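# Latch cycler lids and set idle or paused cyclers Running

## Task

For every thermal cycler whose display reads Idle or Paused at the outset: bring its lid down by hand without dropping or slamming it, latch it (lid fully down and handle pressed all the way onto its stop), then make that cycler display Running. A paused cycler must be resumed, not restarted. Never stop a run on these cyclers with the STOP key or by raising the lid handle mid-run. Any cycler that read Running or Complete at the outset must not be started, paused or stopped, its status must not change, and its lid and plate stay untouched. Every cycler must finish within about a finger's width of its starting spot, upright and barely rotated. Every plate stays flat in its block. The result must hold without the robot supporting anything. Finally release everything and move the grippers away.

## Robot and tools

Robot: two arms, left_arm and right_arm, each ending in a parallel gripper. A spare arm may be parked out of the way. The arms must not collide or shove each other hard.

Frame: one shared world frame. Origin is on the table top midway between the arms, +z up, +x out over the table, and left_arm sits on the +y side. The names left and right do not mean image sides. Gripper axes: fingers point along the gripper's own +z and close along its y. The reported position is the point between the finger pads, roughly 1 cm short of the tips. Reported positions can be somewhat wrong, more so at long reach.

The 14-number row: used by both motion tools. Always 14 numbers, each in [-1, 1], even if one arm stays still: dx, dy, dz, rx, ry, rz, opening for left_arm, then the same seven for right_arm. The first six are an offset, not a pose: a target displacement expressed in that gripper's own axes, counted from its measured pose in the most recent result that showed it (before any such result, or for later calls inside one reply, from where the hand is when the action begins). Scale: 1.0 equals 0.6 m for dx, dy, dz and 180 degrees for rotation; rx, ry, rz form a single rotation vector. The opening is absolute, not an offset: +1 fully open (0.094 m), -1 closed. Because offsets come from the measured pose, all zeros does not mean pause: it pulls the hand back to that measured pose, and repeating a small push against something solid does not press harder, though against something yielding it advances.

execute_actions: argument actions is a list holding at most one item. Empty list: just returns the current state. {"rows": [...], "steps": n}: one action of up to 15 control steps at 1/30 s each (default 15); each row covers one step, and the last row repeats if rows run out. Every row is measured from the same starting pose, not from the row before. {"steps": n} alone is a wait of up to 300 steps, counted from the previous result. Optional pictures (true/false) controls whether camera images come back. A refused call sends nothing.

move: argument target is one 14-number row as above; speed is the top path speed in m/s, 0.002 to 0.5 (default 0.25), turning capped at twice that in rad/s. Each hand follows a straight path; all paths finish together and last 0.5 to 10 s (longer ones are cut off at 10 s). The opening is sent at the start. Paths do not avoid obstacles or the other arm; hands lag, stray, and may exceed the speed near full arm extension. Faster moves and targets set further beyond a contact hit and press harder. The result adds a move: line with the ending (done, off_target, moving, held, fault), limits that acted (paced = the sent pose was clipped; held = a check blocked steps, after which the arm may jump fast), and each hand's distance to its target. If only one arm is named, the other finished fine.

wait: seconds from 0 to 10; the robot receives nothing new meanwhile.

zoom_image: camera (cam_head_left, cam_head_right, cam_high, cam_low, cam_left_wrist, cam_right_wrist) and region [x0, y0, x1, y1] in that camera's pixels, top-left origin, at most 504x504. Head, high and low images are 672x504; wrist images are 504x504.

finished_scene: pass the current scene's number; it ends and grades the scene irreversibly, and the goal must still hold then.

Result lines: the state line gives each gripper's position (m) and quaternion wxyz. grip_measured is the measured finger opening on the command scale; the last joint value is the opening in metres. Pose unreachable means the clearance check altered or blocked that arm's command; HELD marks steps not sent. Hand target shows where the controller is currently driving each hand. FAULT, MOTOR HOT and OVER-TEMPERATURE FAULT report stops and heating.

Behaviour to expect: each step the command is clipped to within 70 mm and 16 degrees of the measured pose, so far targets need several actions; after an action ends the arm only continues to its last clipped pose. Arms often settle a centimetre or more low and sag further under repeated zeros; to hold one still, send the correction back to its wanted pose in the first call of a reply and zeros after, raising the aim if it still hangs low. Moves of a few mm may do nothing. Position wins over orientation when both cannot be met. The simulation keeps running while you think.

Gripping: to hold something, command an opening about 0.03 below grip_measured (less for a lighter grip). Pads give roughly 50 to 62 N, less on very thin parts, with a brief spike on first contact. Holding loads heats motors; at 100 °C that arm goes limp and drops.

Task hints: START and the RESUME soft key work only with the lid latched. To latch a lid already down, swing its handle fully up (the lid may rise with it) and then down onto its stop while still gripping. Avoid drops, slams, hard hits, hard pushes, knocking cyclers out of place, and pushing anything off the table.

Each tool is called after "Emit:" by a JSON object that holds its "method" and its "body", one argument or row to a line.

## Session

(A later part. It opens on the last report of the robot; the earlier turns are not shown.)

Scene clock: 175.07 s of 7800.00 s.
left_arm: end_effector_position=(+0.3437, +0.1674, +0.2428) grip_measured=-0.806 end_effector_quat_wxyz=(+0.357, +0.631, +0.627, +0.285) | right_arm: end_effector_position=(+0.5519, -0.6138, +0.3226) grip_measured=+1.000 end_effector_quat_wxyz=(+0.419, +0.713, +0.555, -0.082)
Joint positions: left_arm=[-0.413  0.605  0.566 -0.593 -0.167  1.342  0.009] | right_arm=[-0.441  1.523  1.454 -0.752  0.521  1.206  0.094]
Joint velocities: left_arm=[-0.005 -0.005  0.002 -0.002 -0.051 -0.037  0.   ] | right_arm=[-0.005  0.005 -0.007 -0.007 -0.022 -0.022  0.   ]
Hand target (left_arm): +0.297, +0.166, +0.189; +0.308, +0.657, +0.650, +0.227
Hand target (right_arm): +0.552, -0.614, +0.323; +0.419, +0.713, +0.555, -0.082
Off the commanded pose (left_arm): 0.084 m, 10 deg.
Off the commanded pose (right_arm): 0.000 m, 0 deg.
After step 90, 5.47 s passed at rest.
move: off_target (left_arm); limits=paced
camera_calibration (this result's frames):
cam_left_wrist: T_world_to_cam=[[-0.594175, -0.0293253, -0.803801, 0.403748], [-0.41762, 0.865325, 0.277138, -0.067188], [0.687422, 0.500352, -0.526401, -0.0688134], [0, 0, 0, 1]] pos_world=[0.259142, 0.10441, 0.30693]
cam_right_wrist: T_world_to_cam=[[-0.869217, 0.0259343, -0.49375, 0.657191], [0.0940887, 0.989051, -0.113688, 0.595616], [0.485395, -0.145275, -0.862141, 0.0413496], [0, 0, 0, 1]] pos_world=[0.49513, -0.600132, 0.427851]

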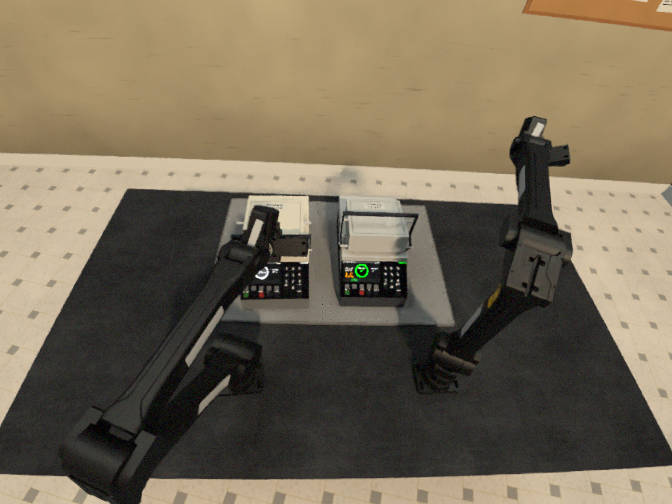

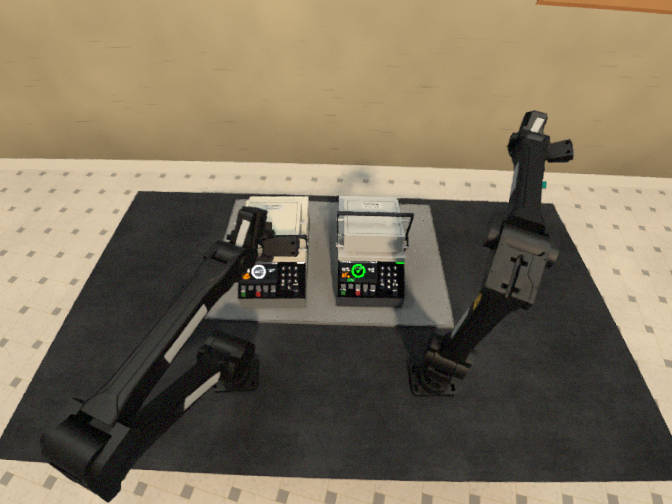

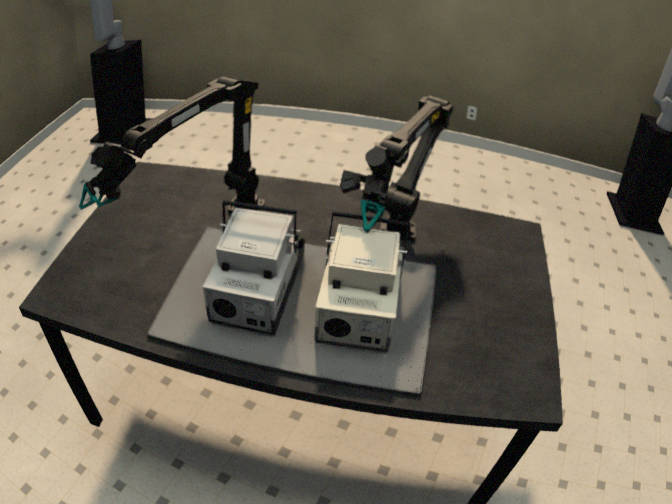

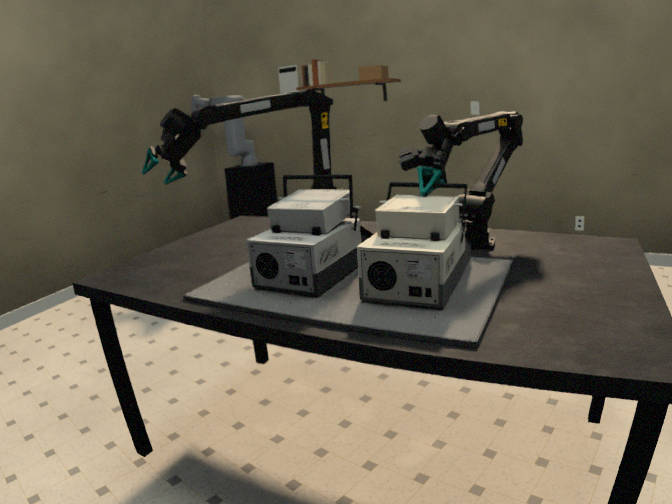

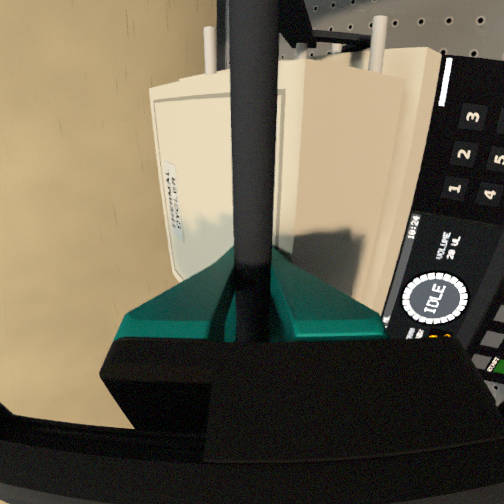

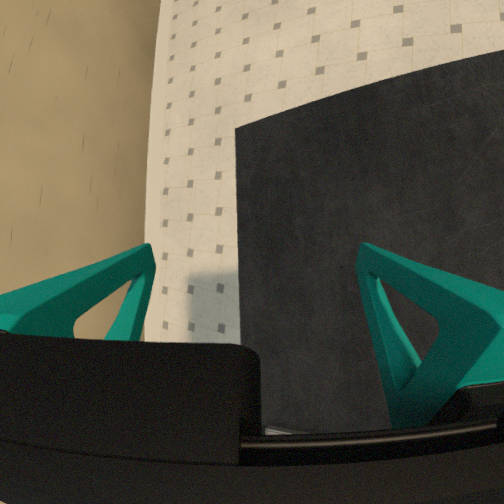

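Emit:
{"method": "move", "body": {
  "target": [0,0,-0.04,0,0,0,-0.5,0,0,0,0,0,0,1],
  "speed": 0.03
}}

Emit:
{"method": "move", "body": {
  "target": [0,0,0,0,0,0,-0.82,0,0,0,0,0,0,1]
}}

Emit:
{"method": "move", "body": {
  "target": [0,-0.12,-0.01,0,0,0,-0.82,0,0,0,0,0,0,1],
  "speed": 0.03
}}

Scene clock: 184.53 s of 7800.00 s.
left_arm: end_effector_position=(+0.3302, +0.1708, +0.2540) grip_measured=-0.502 end_effector_quat_wxyz=(+0.360, +0.628, +0.625, +0.291) | right_arm: end_effector_position=(+0.5519, -0.6138, +0.3226) grip_measured=+1.000 end_effector_quat_wxyz=(+0.419, +0.713, +0.555, -0.082)
Joint positions: left_arm=[-0.425  0.545  0.573 -0.648 -0.183  1.339  0.023] | right_arm=[-0.441  1.523  1.454 -0.752  0.521  1.206  0.094]
Joint velocities: left_arm=[-0.005 -0.005 -0.002  0.007 -0.051 -0.051 -0.001] | right_arm=[-0.015 -0.015  0.012 -0.002  0.095 -0.007  0.   ]
Hand target (left_arm): +0.324, +0.170, +0.257; +0.357, +0.631, +0.627, +0.285
Hand target (right_arm): +0.552, -0.614, +0.323; +0.419, +0.713, +0.555, -0.082
Off the commanded pose (left_arm): 0.007 m, 1 deg.
Off the commanded pose (right_arm): 0.000 m, 0 deg.
After step 90, 5.40 s passed at rest.
move: done
camera_calibration (this result's frames):
cam_left_wrist: T_world_to_cam=[[-0.583125, -0.0288012, -0.811871, 0.403114], [-0.423878, 0.863336, 0.273823, -0.0756497], [0.693031, 0.503807, -0.515641, -0.0605257], [0, 0, 0, 1]] pos_world=[0.244946, 0.107415, 0.316781]
cam_right_wrist: T_world_to_cam=[[-0.869217, 0.0259343, -0.49375, 0.657191], [0.0940887, 0.989051, -0.113688, 0.595616], [0.485395, -0.145275, -0.862141, 0.0413496], [0, 0, 0, 1]] pos_world=[0.49513, -0.600132, 0.427851]

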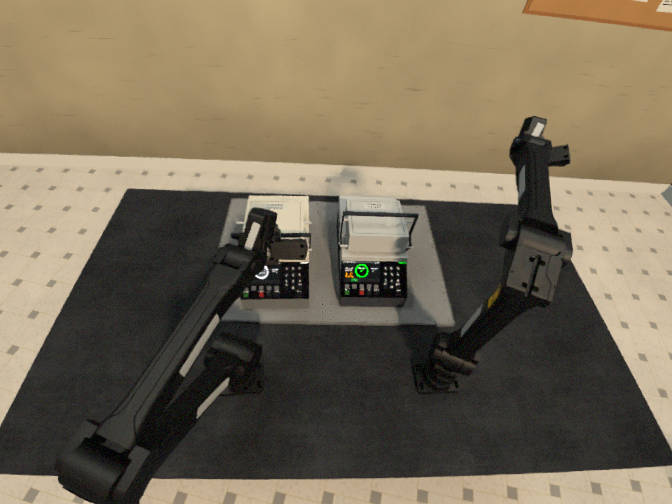

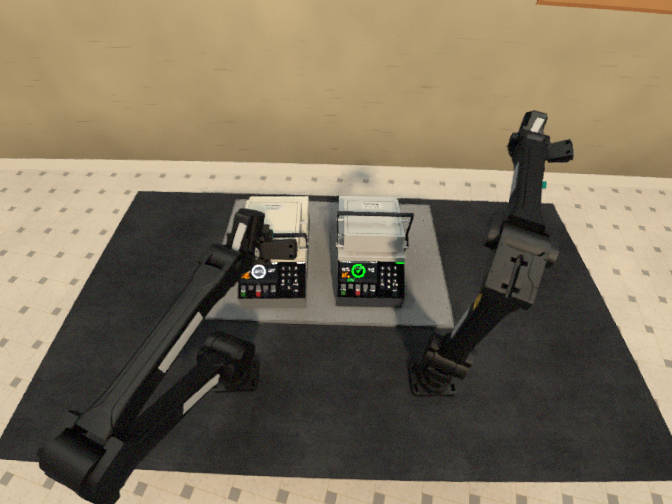

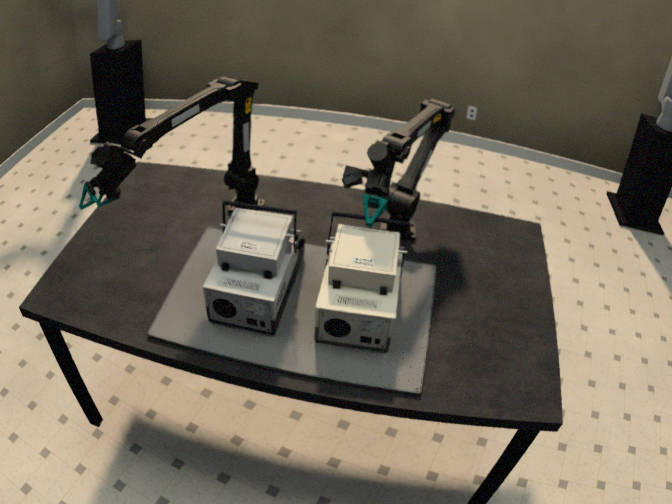

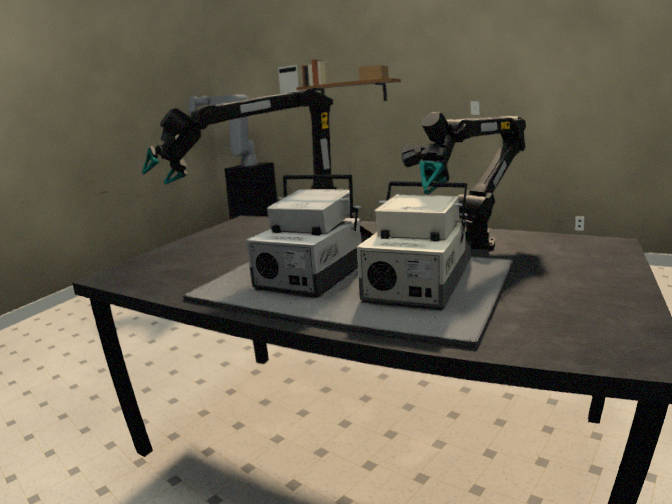

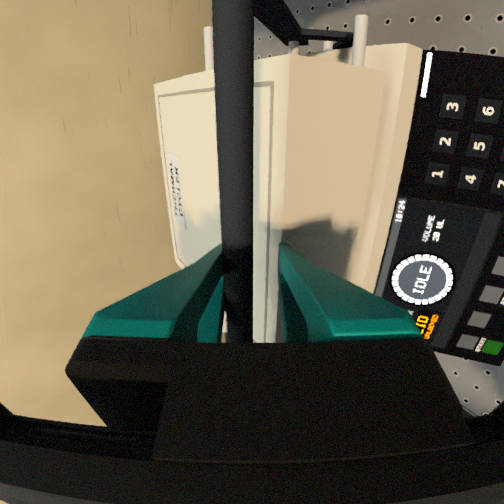

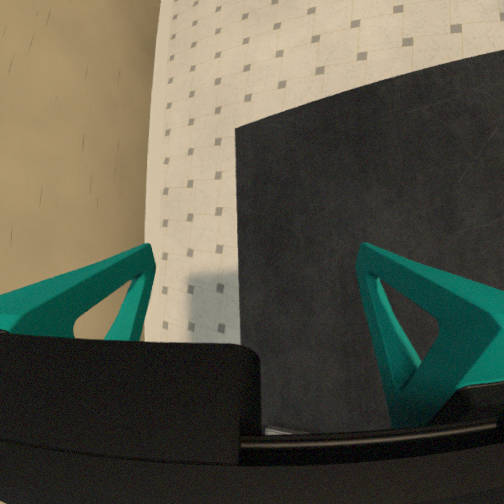

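Scene clock: 185.03 s of 7800.00 s.
left_arm: end_effector_position=(+0.3308, +0.1707, +0.2555) grip_measured=-0.781 end_effector_quat_wxyz=(+0.362, +0.627, +0.625, +0.293) | right_arm: end_effector_position=(+0.5519, -0.6138, +0.3226) grip_measured=+1.000 end_effector_quat_wxyz=(+0.419, +0.713, +0.555, -0.082)
Joint positions: left_arm=[-0.425  0.544  0.573 -0.642 -0.184  1.339  0.01 ] | right_arm=[-0.441  1.523  1.454 -0.752  0.521  1.206  0.094]
Joint velocities: left_arm=[-0.005 -0.005 -0.002  0.002 -0.037 -0.022  0.001] | right_arm=[ 0.005 -0.005 -0.012 -0.007 -0.007 -0.081  0.   ]
Hand target (left_arm): +0.330, +0.171, +0.254; +0.360, +0.628, +0.625, +0.291
Hand target (right_arm): +0.552, -0.614, +0.323; +0.419, +0.713, +0.555, -0.082
Off the commanded pose (left_arm): 0.002 m, 0 deg.
Off the commanded pose (right_arm): 0.000 m, 0 deg.
move: done
camera_calibration (this result's frames):
cam_left_wrist: T_world_to_cam=[[-0.577411, -0.0307401, -0.815874, 0.404221], [-0.426315, 0.863598, 0.269174, -0.0738167], [0.696313, 0.503244, -0.511756, -0.0620712], [0, 0, 0, 1]] pos_world=[0.245154, 0.107411, 0.317898]
cam_right_wrist: T_world_to_cam=[[-0.869217, 0.0259343, -0.49375, 0.657191], [0.0940887, 0.989051, -0.113688, 0.595616], [0.485395, -0.145275, -0.862141, 0.0413496], [0, 0, 0, 1]] pos_world=[0.49513, -0.600132, 0.427851]

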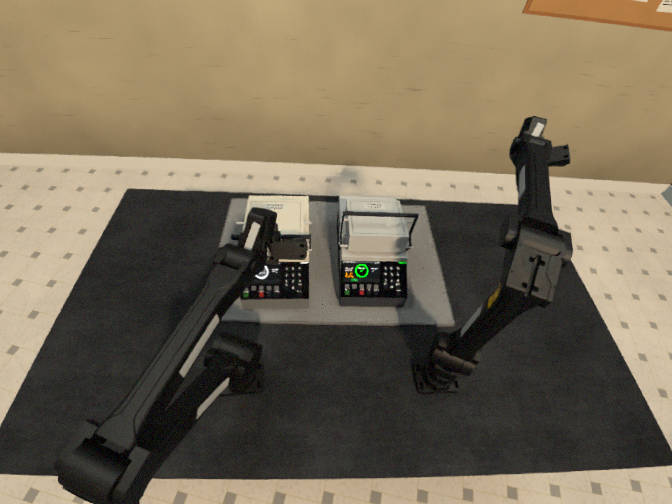

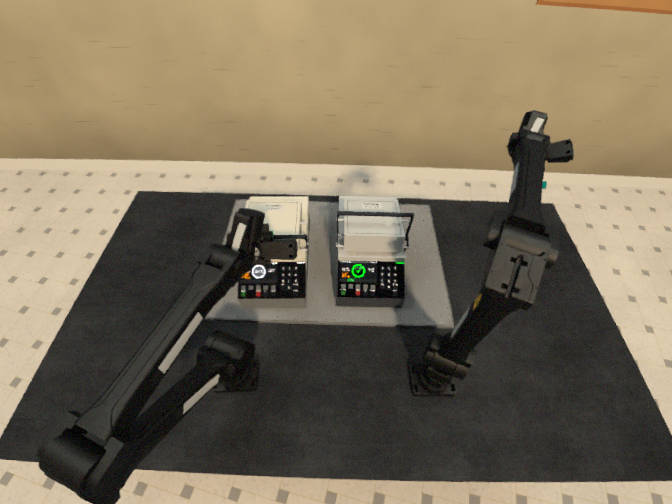

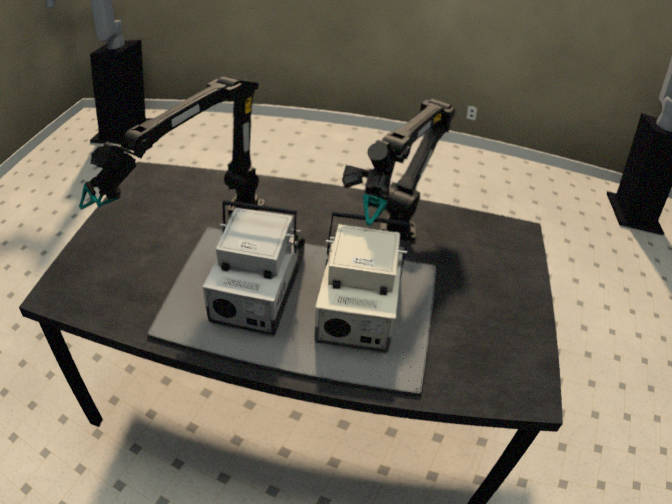

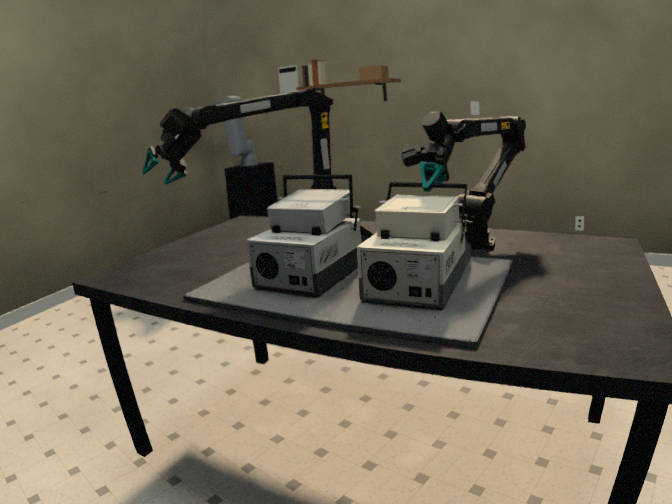

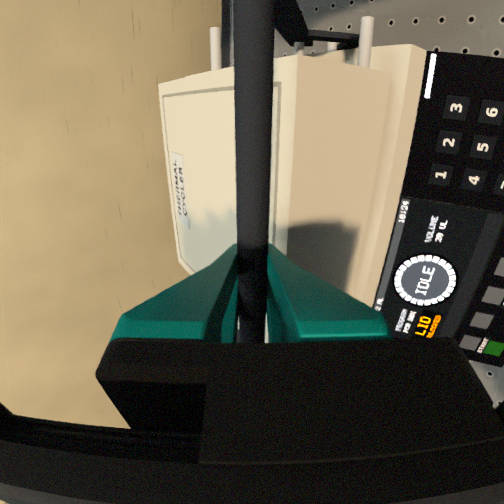

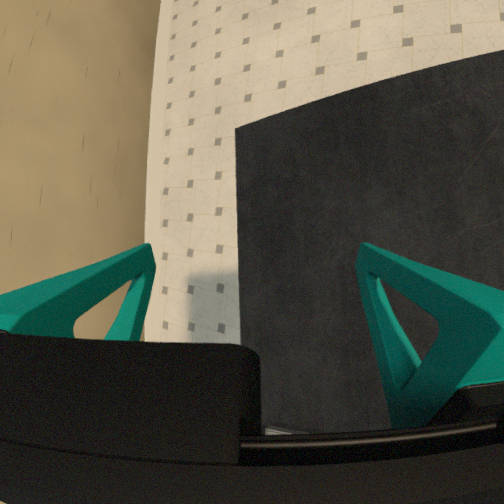

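Scene clock: 187.70 s of 7800.00 s.
left_arm: end_effector_position=(+0.2994, +0.1687, +0.2134) grip_measured=-0.781 end_effector_quat_wxyz=(+0.373, +0.619, +0.619, +0.308) | right_arm: end_effector_position=(+0.5519, -0.6138, +0.3226) grip_measured=+1.000 end_effector_quat_wxyz=(+0.419, +0.713, +0.555, -0.082)
Joint positions: left_arm=[-0.529  0.403  0.415 -0.599 -0.287  1.29   0.01 ] | right_arm=[-0.441  1.523  1.454 -0.752  0.521  1.206  0.094]
Joint velocities: left_arm=[-0.005  0.005  0.012  0.002  0.007  0.051 -0.001] | right_arm=[-0.005 -0.015 -0.022  0.012 -0.007 -0.066  0.   ]
Hand target (left_arm): +0.287, +0.168, +0.200; +0.362, +0.627, +0.625, +0.292
Hand target (right_arm): +0.552, -0.614, +0.323; +0.419, +0.713, +0.555, -0.082
Off the commanded pose (left_arm): 0.020 m, 2 deg.
Off the commanded pose (right_arm): 0.000 m, 0 deg.
move: off_target (left_arm)
camera_calibration (this result's frames):
cam_left_wrist: T_world_to_cam=[[-0.542556, -0.0316056, -0.839425, 0.346391], [-0.44397, 0.859107, 0.25461, -0.064945], [0.713108, 0.51082, -0.480145, -0.0737302], [0, 0, 0, 1]] pos_world=[0.211681, 0.104405, 0.271904]
cam_right_wrist: T_world_to_cam=[[-0.869217, 0.0259343, -0.49375, 0.657191], [0.0940887, 0.989051, -0.113688, 0.595616], [0.485395, -0.145275, -0.862141, 0.0413496], [0, 0, 0, 1]] pos_world=[0.49513, -0.600132, 0.427851]

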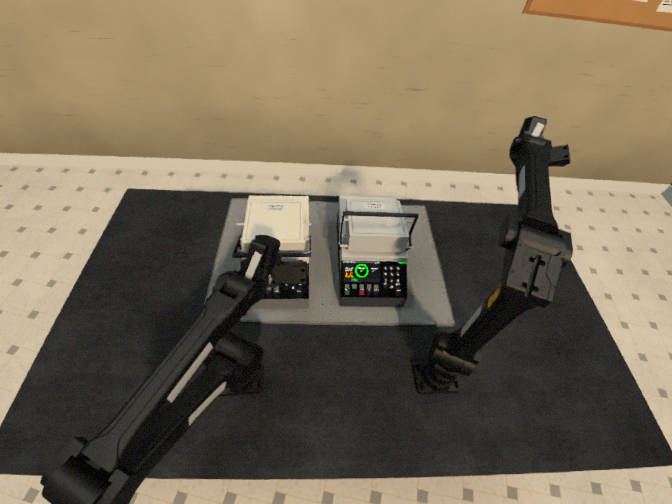

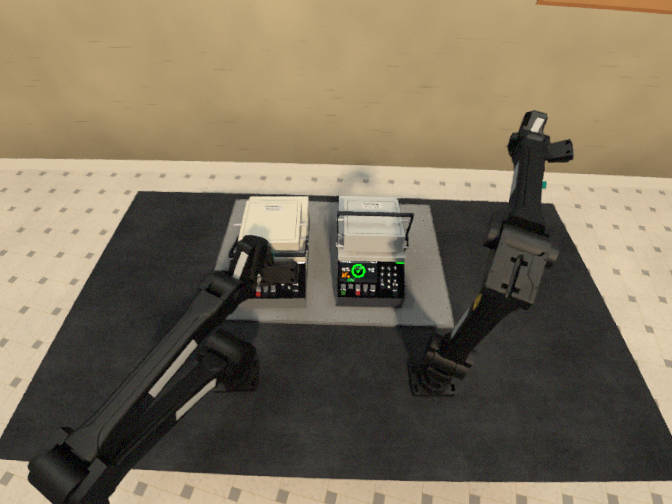

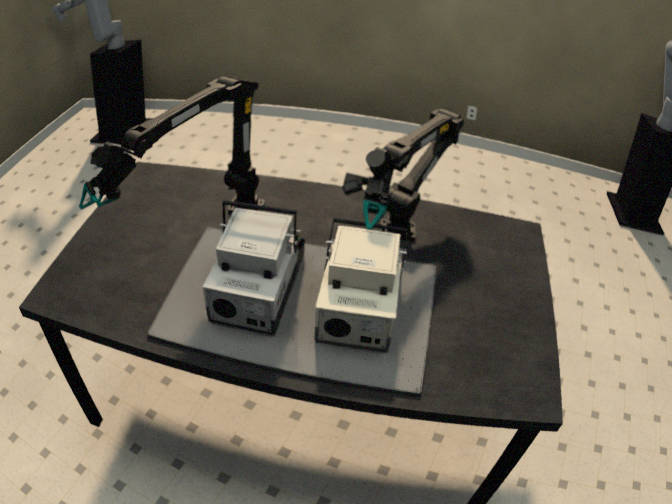

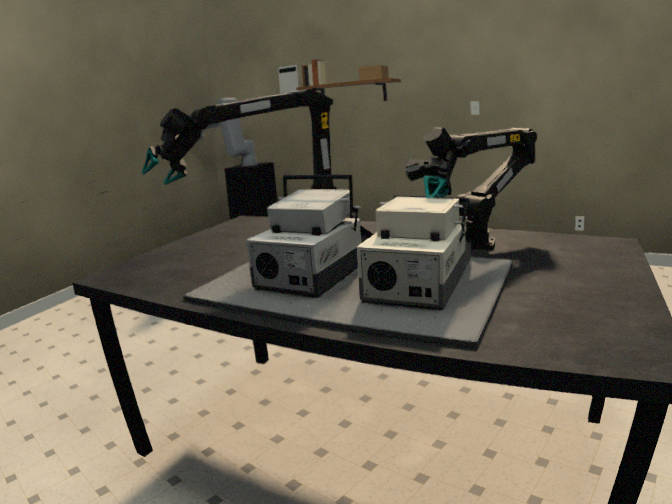

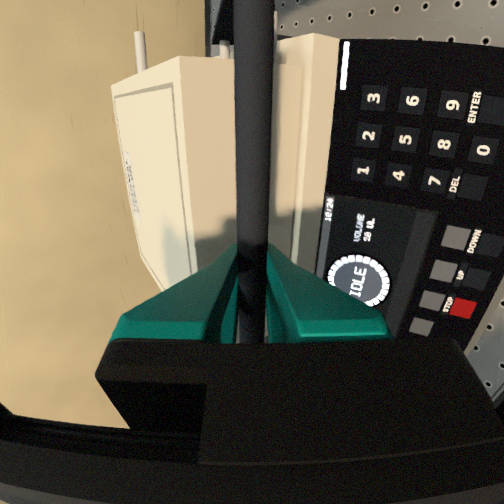

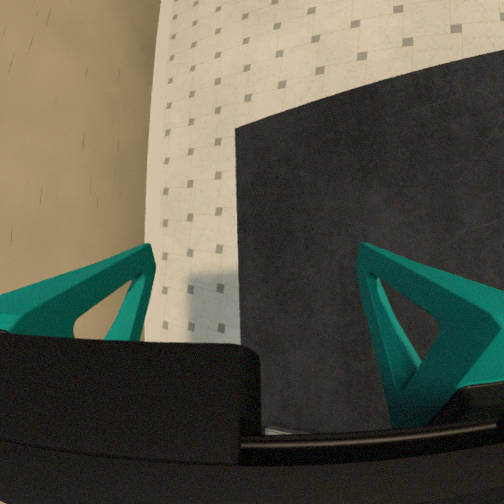

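Emit:
{"method": "move", "body": {
  "target": [0,-0.075,0.025,0,0,0,-0.82,0,0,0,0,0,0,1],
  "speed": 0.03
}}

Emit:
{"method": "move", "body": {
  "target": [0,0,-0.12,0,0,0,0.3,0,0,0,0,0,0,1],
  "speed": 0.06
}}

Scene clock: 198.07 s of 7800.00 s.
left_arm: end_effector_position=(+0.2962, +0.1683, +0.2017) grip_measured=-0.781 end_effector_quat_wxyz=(+0.395, +0.604, +0.607, +0.333) | right_arm: end_effector_position=(+0.5519, -0.6138, +0.3226) grip_measured=+1.000 end_effector_quat_wxyz=(+0.419, +0.713, +0.555, -0.082)
Joint positions: left_arm=[-0.569  0.349  0.335 -0.503 -0.345  1.293  0.01 ] | right_arm=[-0.441  1.523  1.454 -0.752  0.521  1.206  0.094]
Joint velocities: left_arm=[-0.005 -0.005 -0.017 -0.027  0.051 -0.007 -0.   ] | right_arm=[ 0.015  0.005  0.012 -0.012  0.037 -0.066  0.   ]
Hand target (left_arm): +0.288, +0.166, +0.168; +0.372, +0.619, +0.619, +0.309
Hand target (right_arm): +0.552, -0.614, +0.323; +0.419, +0.713, +0.555, -0.082
Off the commanded pose (left_arm): 0.035 m, 4 deg.
Off the commanded pose (right_arm): 0.000 m, 0 deg.
After step 90, 5.57 s passed at rest.
move: off_target (left_arm)
camera_calibration (this result's frames):
cam_left_wrist: T_world_to_cam=[[-0.476535, -0.0367022, -0.878389, 0.323993], [-0.468657, 0.855934, 0.218488, -0.04787], [0.743824, 0.51578, -0.425084, -0.0979546], [0, 0, 0, 1]] pos_world=[0.204821, 0.103388, 0.253412]
cam_right_wrist: T_world_to_cam=[[-0.869217, 0.0259343, -0.49375, 0.657191], [0.0940887, 0.989051, -0.113688, 0.595616], [0.485395, -0.145275, -0.862141, 0.0413496], [0, 0, 0, 1]] pos_world=[0.49513, -0.600132, 0.427851]

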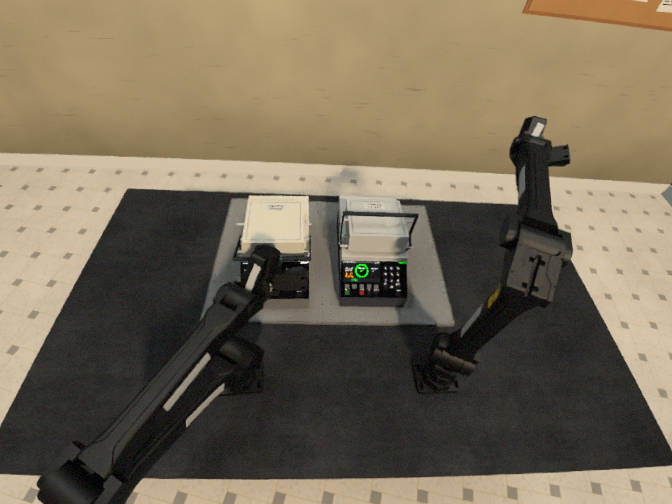

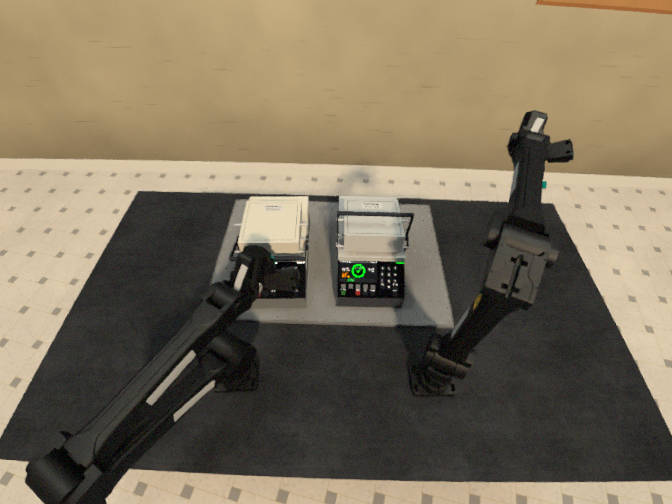

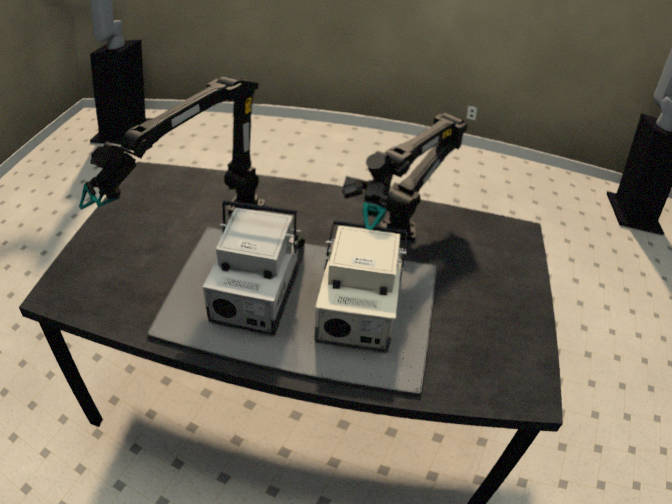

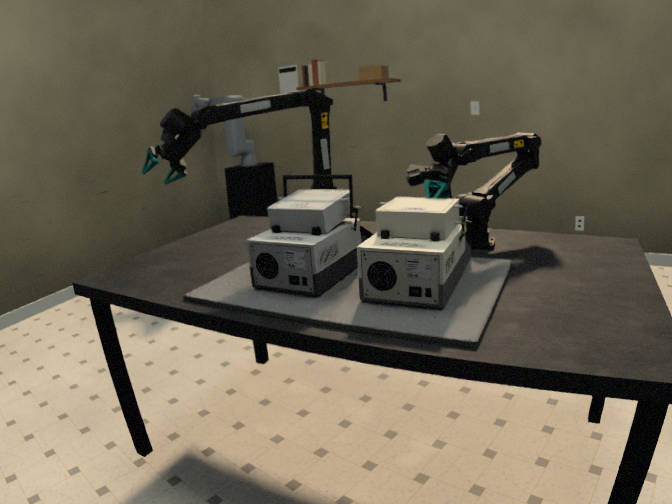

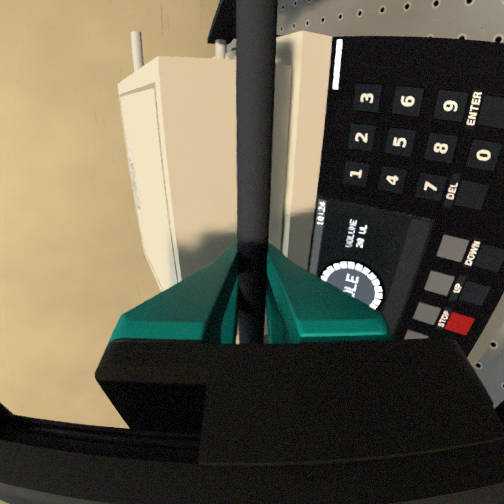

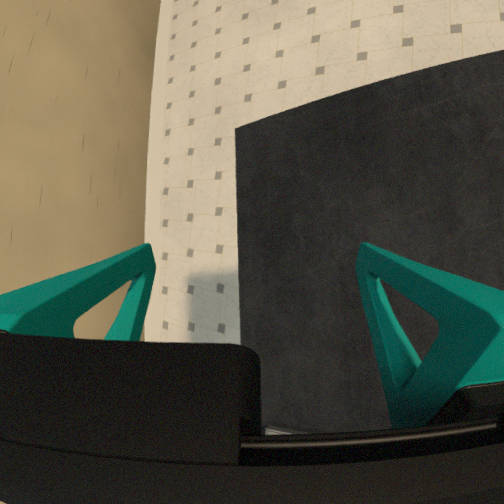

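Scene clock: 199.67 s of 7800.00 s.
left_arm: end_effector_position=(+0.2335, +0.1756, +0.2000) grip_measured=+0.297 end_effector_quat_wxyz=(+0.367, +0.622, +0.607, +0.332) | right_arm: end_effector_position=(+0.5519, -0.6138, +0.3226) grip_measured=+1.000 end_effector_quat_wxyz=(+0.419, +0.713, +0.555, -0.082)
Joint positions: left_arm=[-0.849  0.126  0.357 -0.888 -0.582  1.133  0.061] | right_arm=[-0.441  1.523  1.454 -0.752  0.521  1.206  0.094]
Joint velocities: left_arm=[-0.015 -0.005 -0.002 -0.027 -0.037 -0.022 -0.   ] | right_arm=[-0.005 -0.015  0.032  0.002 -0.022 -0.051  0.   ]
Hand target (left_arm): +0.232, +0.175, +0.233; +0.395, +0.604, +0.608, +0.330
Hand target (right_arm): +0.552, -0.614, +0.323; +0.419, +0.713, +0.555, -0.082
Off the commanded pose (left_arm): 0.035 m, 4 deg.
Off the commanded pose (right_arm): 0.000 m, 0 deg.
move: off_target (left_arm)
camera_calibration (this result's frames):
cam_left_wrist: T_world_to_cam=[[-0.518009, 0.00652645, -0.85535, 0.290358], [-0.453983, 0.845412, 0.281387, -0.0972844], [0.724959, 0.534075, -0.434968, -0.0526557], [0, 0, 0, 1]] pos_world=[0.144416, 0.108472, 0.252828]
cam_right_wrist: T_world_to_cam=[[-0.869217, 0.0259343, -0.49375, 0.657191], [0.0940887, 0.989051, -0.113688, 0.595616], [0.485395, -0.145275, -0.862141, 0.0413496], [0, 0, 0, 1]] pos_world=[0.49513, -0.600132, 0.427851]

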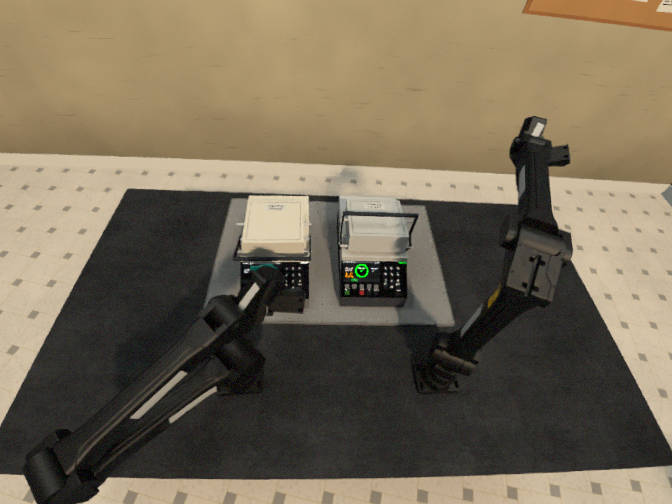

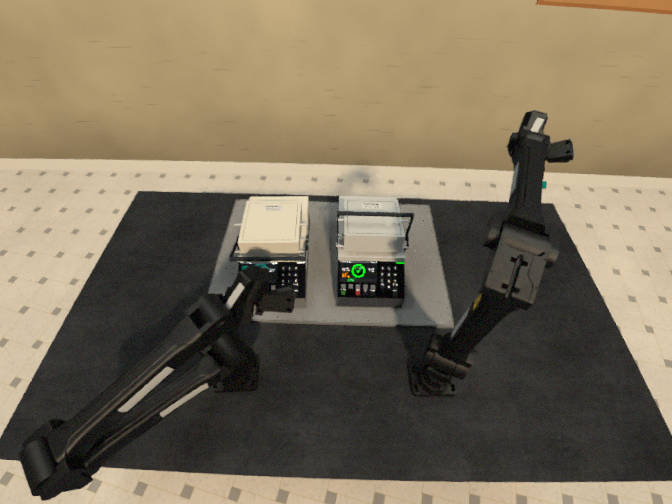

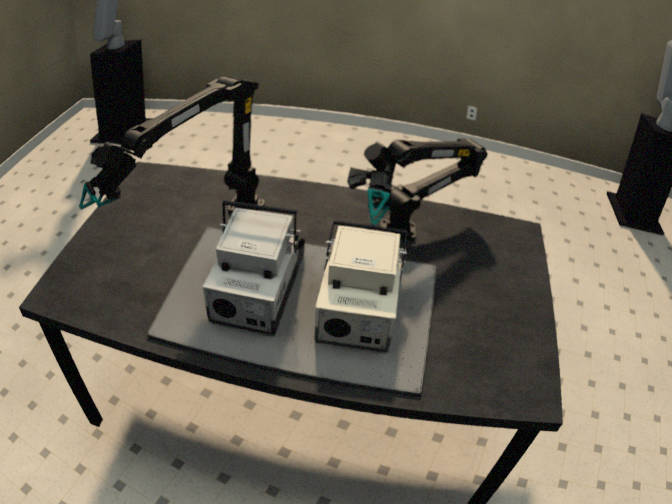

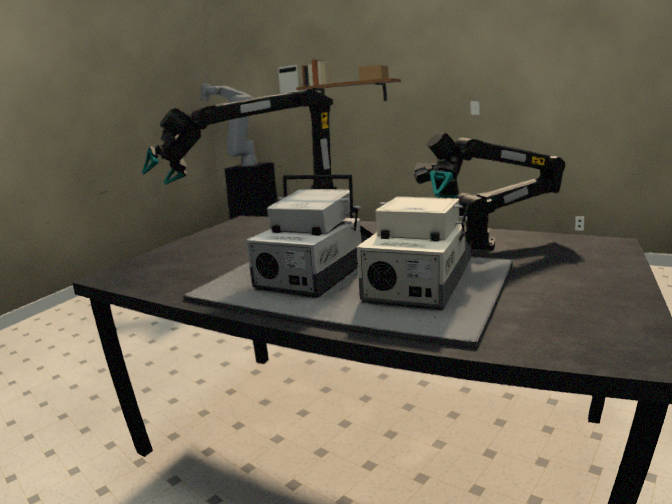

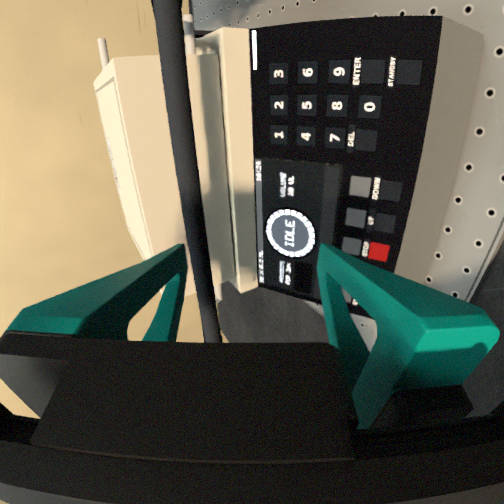

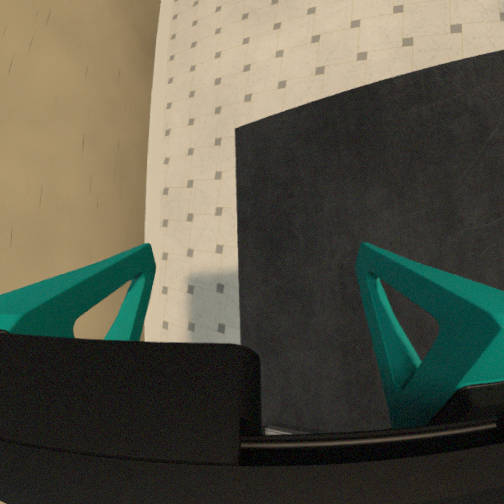

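Emit:
{"method": "move", "body": {
  "target": [0.185,-0.053,0.03,0.17,0,0,-1,0,0,0,0,0,0,1],
  "speed": 0.08
}}

Scene clock: 210.70 s of 7800.00 s.
left_arm: end_effector_position=(+0.2286, +0.2798, +0.1347) grip_measured=-0.997 end_effector_quat_wxyz=(+0.180, +0.696, +0.678, +0.152) | right_arm: end_effector_position=(+0.5519, -0.6138, +0.3226) grip_measured=+1.000 end_effector_quat_wxyz=(+0.419, +0.713, +0.555, -0.082)
Joint positions: left_arm=[ 0.247  0.493  0.454 -1.095  0.195  1.894  0.   ] | right_arm=[-0.441  1.523  1.454 -0.752  0.521  1.206  0.094]
Joint velocities: left_arm=[-0.005 -0.005 -0.002  0.012 -0.007  0.007 -0.   ] | right_arm=[-0.005 -0.005 -0.017 -0.002  0.022  0.007  0.   ]
Hand target (left_arm): +0.239, +0.285, +0.162; +0.188, +0.696, +0.671, +0.170
Hand target (right_arm): +0.552, -0.614, +0.323; +0.419, +0.713, +0.555, -0.082
Off the commanded pose (left_arm): 0.027 m, 2 deg.
Off the commanded pose (right_arm): 0.000 m, 0 deg.
After step 90, 4.33 s passed at rest.
move: off_target (left_arm)
camera_calibration (this result's frames):
cam_left_wrist: T_world_to_cam=[[-0.892753, 0.0274901, -0.449706, 0.256391], [-0.222937, 0.840426, 0.493947, -0.2493], [0.391523, 0.541228, -0.744165, -0.0172659], [0, 0, 0, 1]] pos_world=[0.180075, 0.211815, 0.225593]
cam_right_wrist: T_world_to_cam=[[-0.869217, 0.0259343, -0.49375, 0.657191], [0.0940887, 0.989051, -0.113688, 0.595616], [0.485395, -0.145275, -0.862141, 0.0413496], [0, 0, 0, 1]] pos_world=[0.49513, -0.600132, 0.427851]

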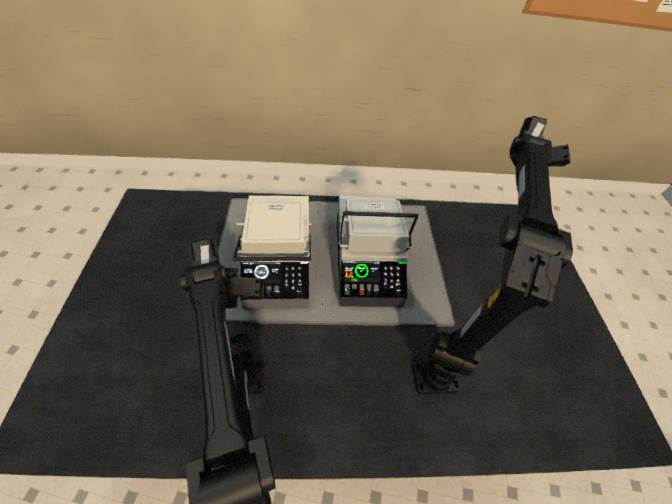

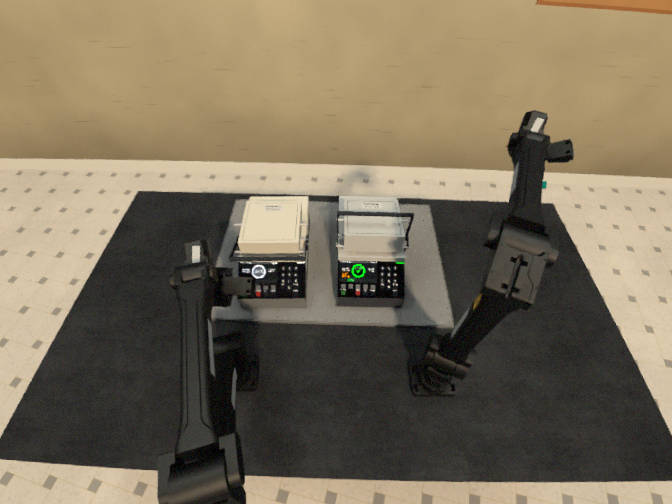

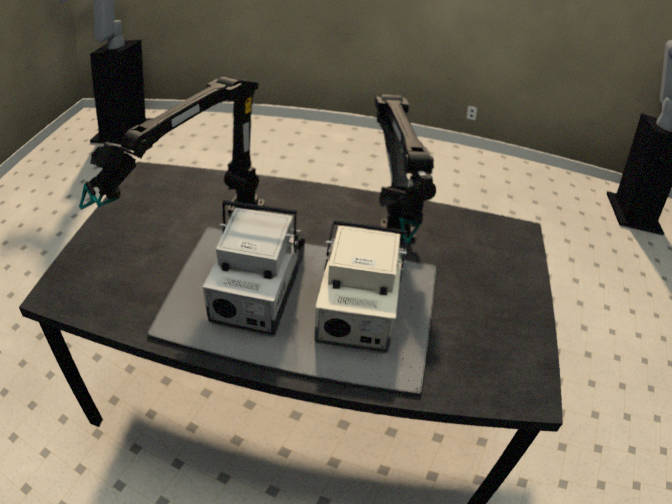

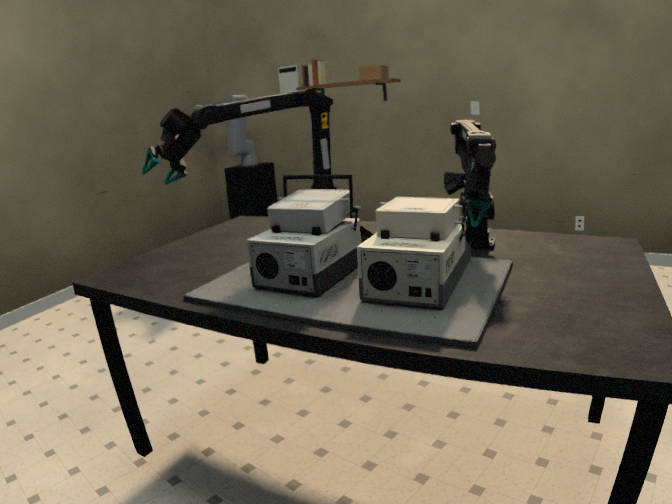

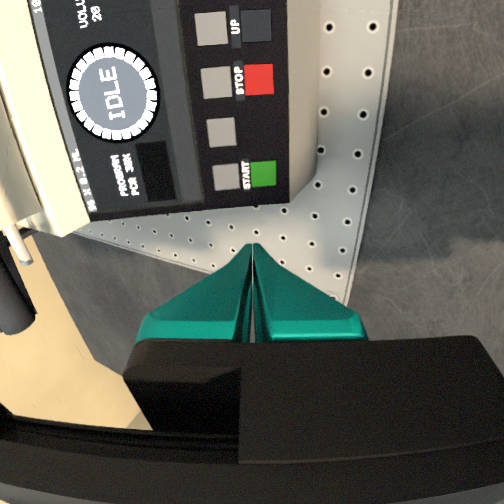

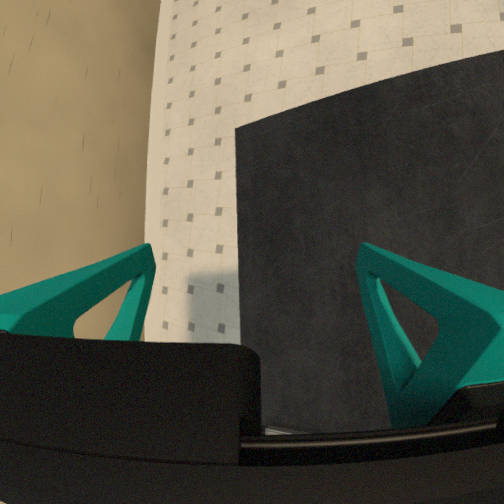

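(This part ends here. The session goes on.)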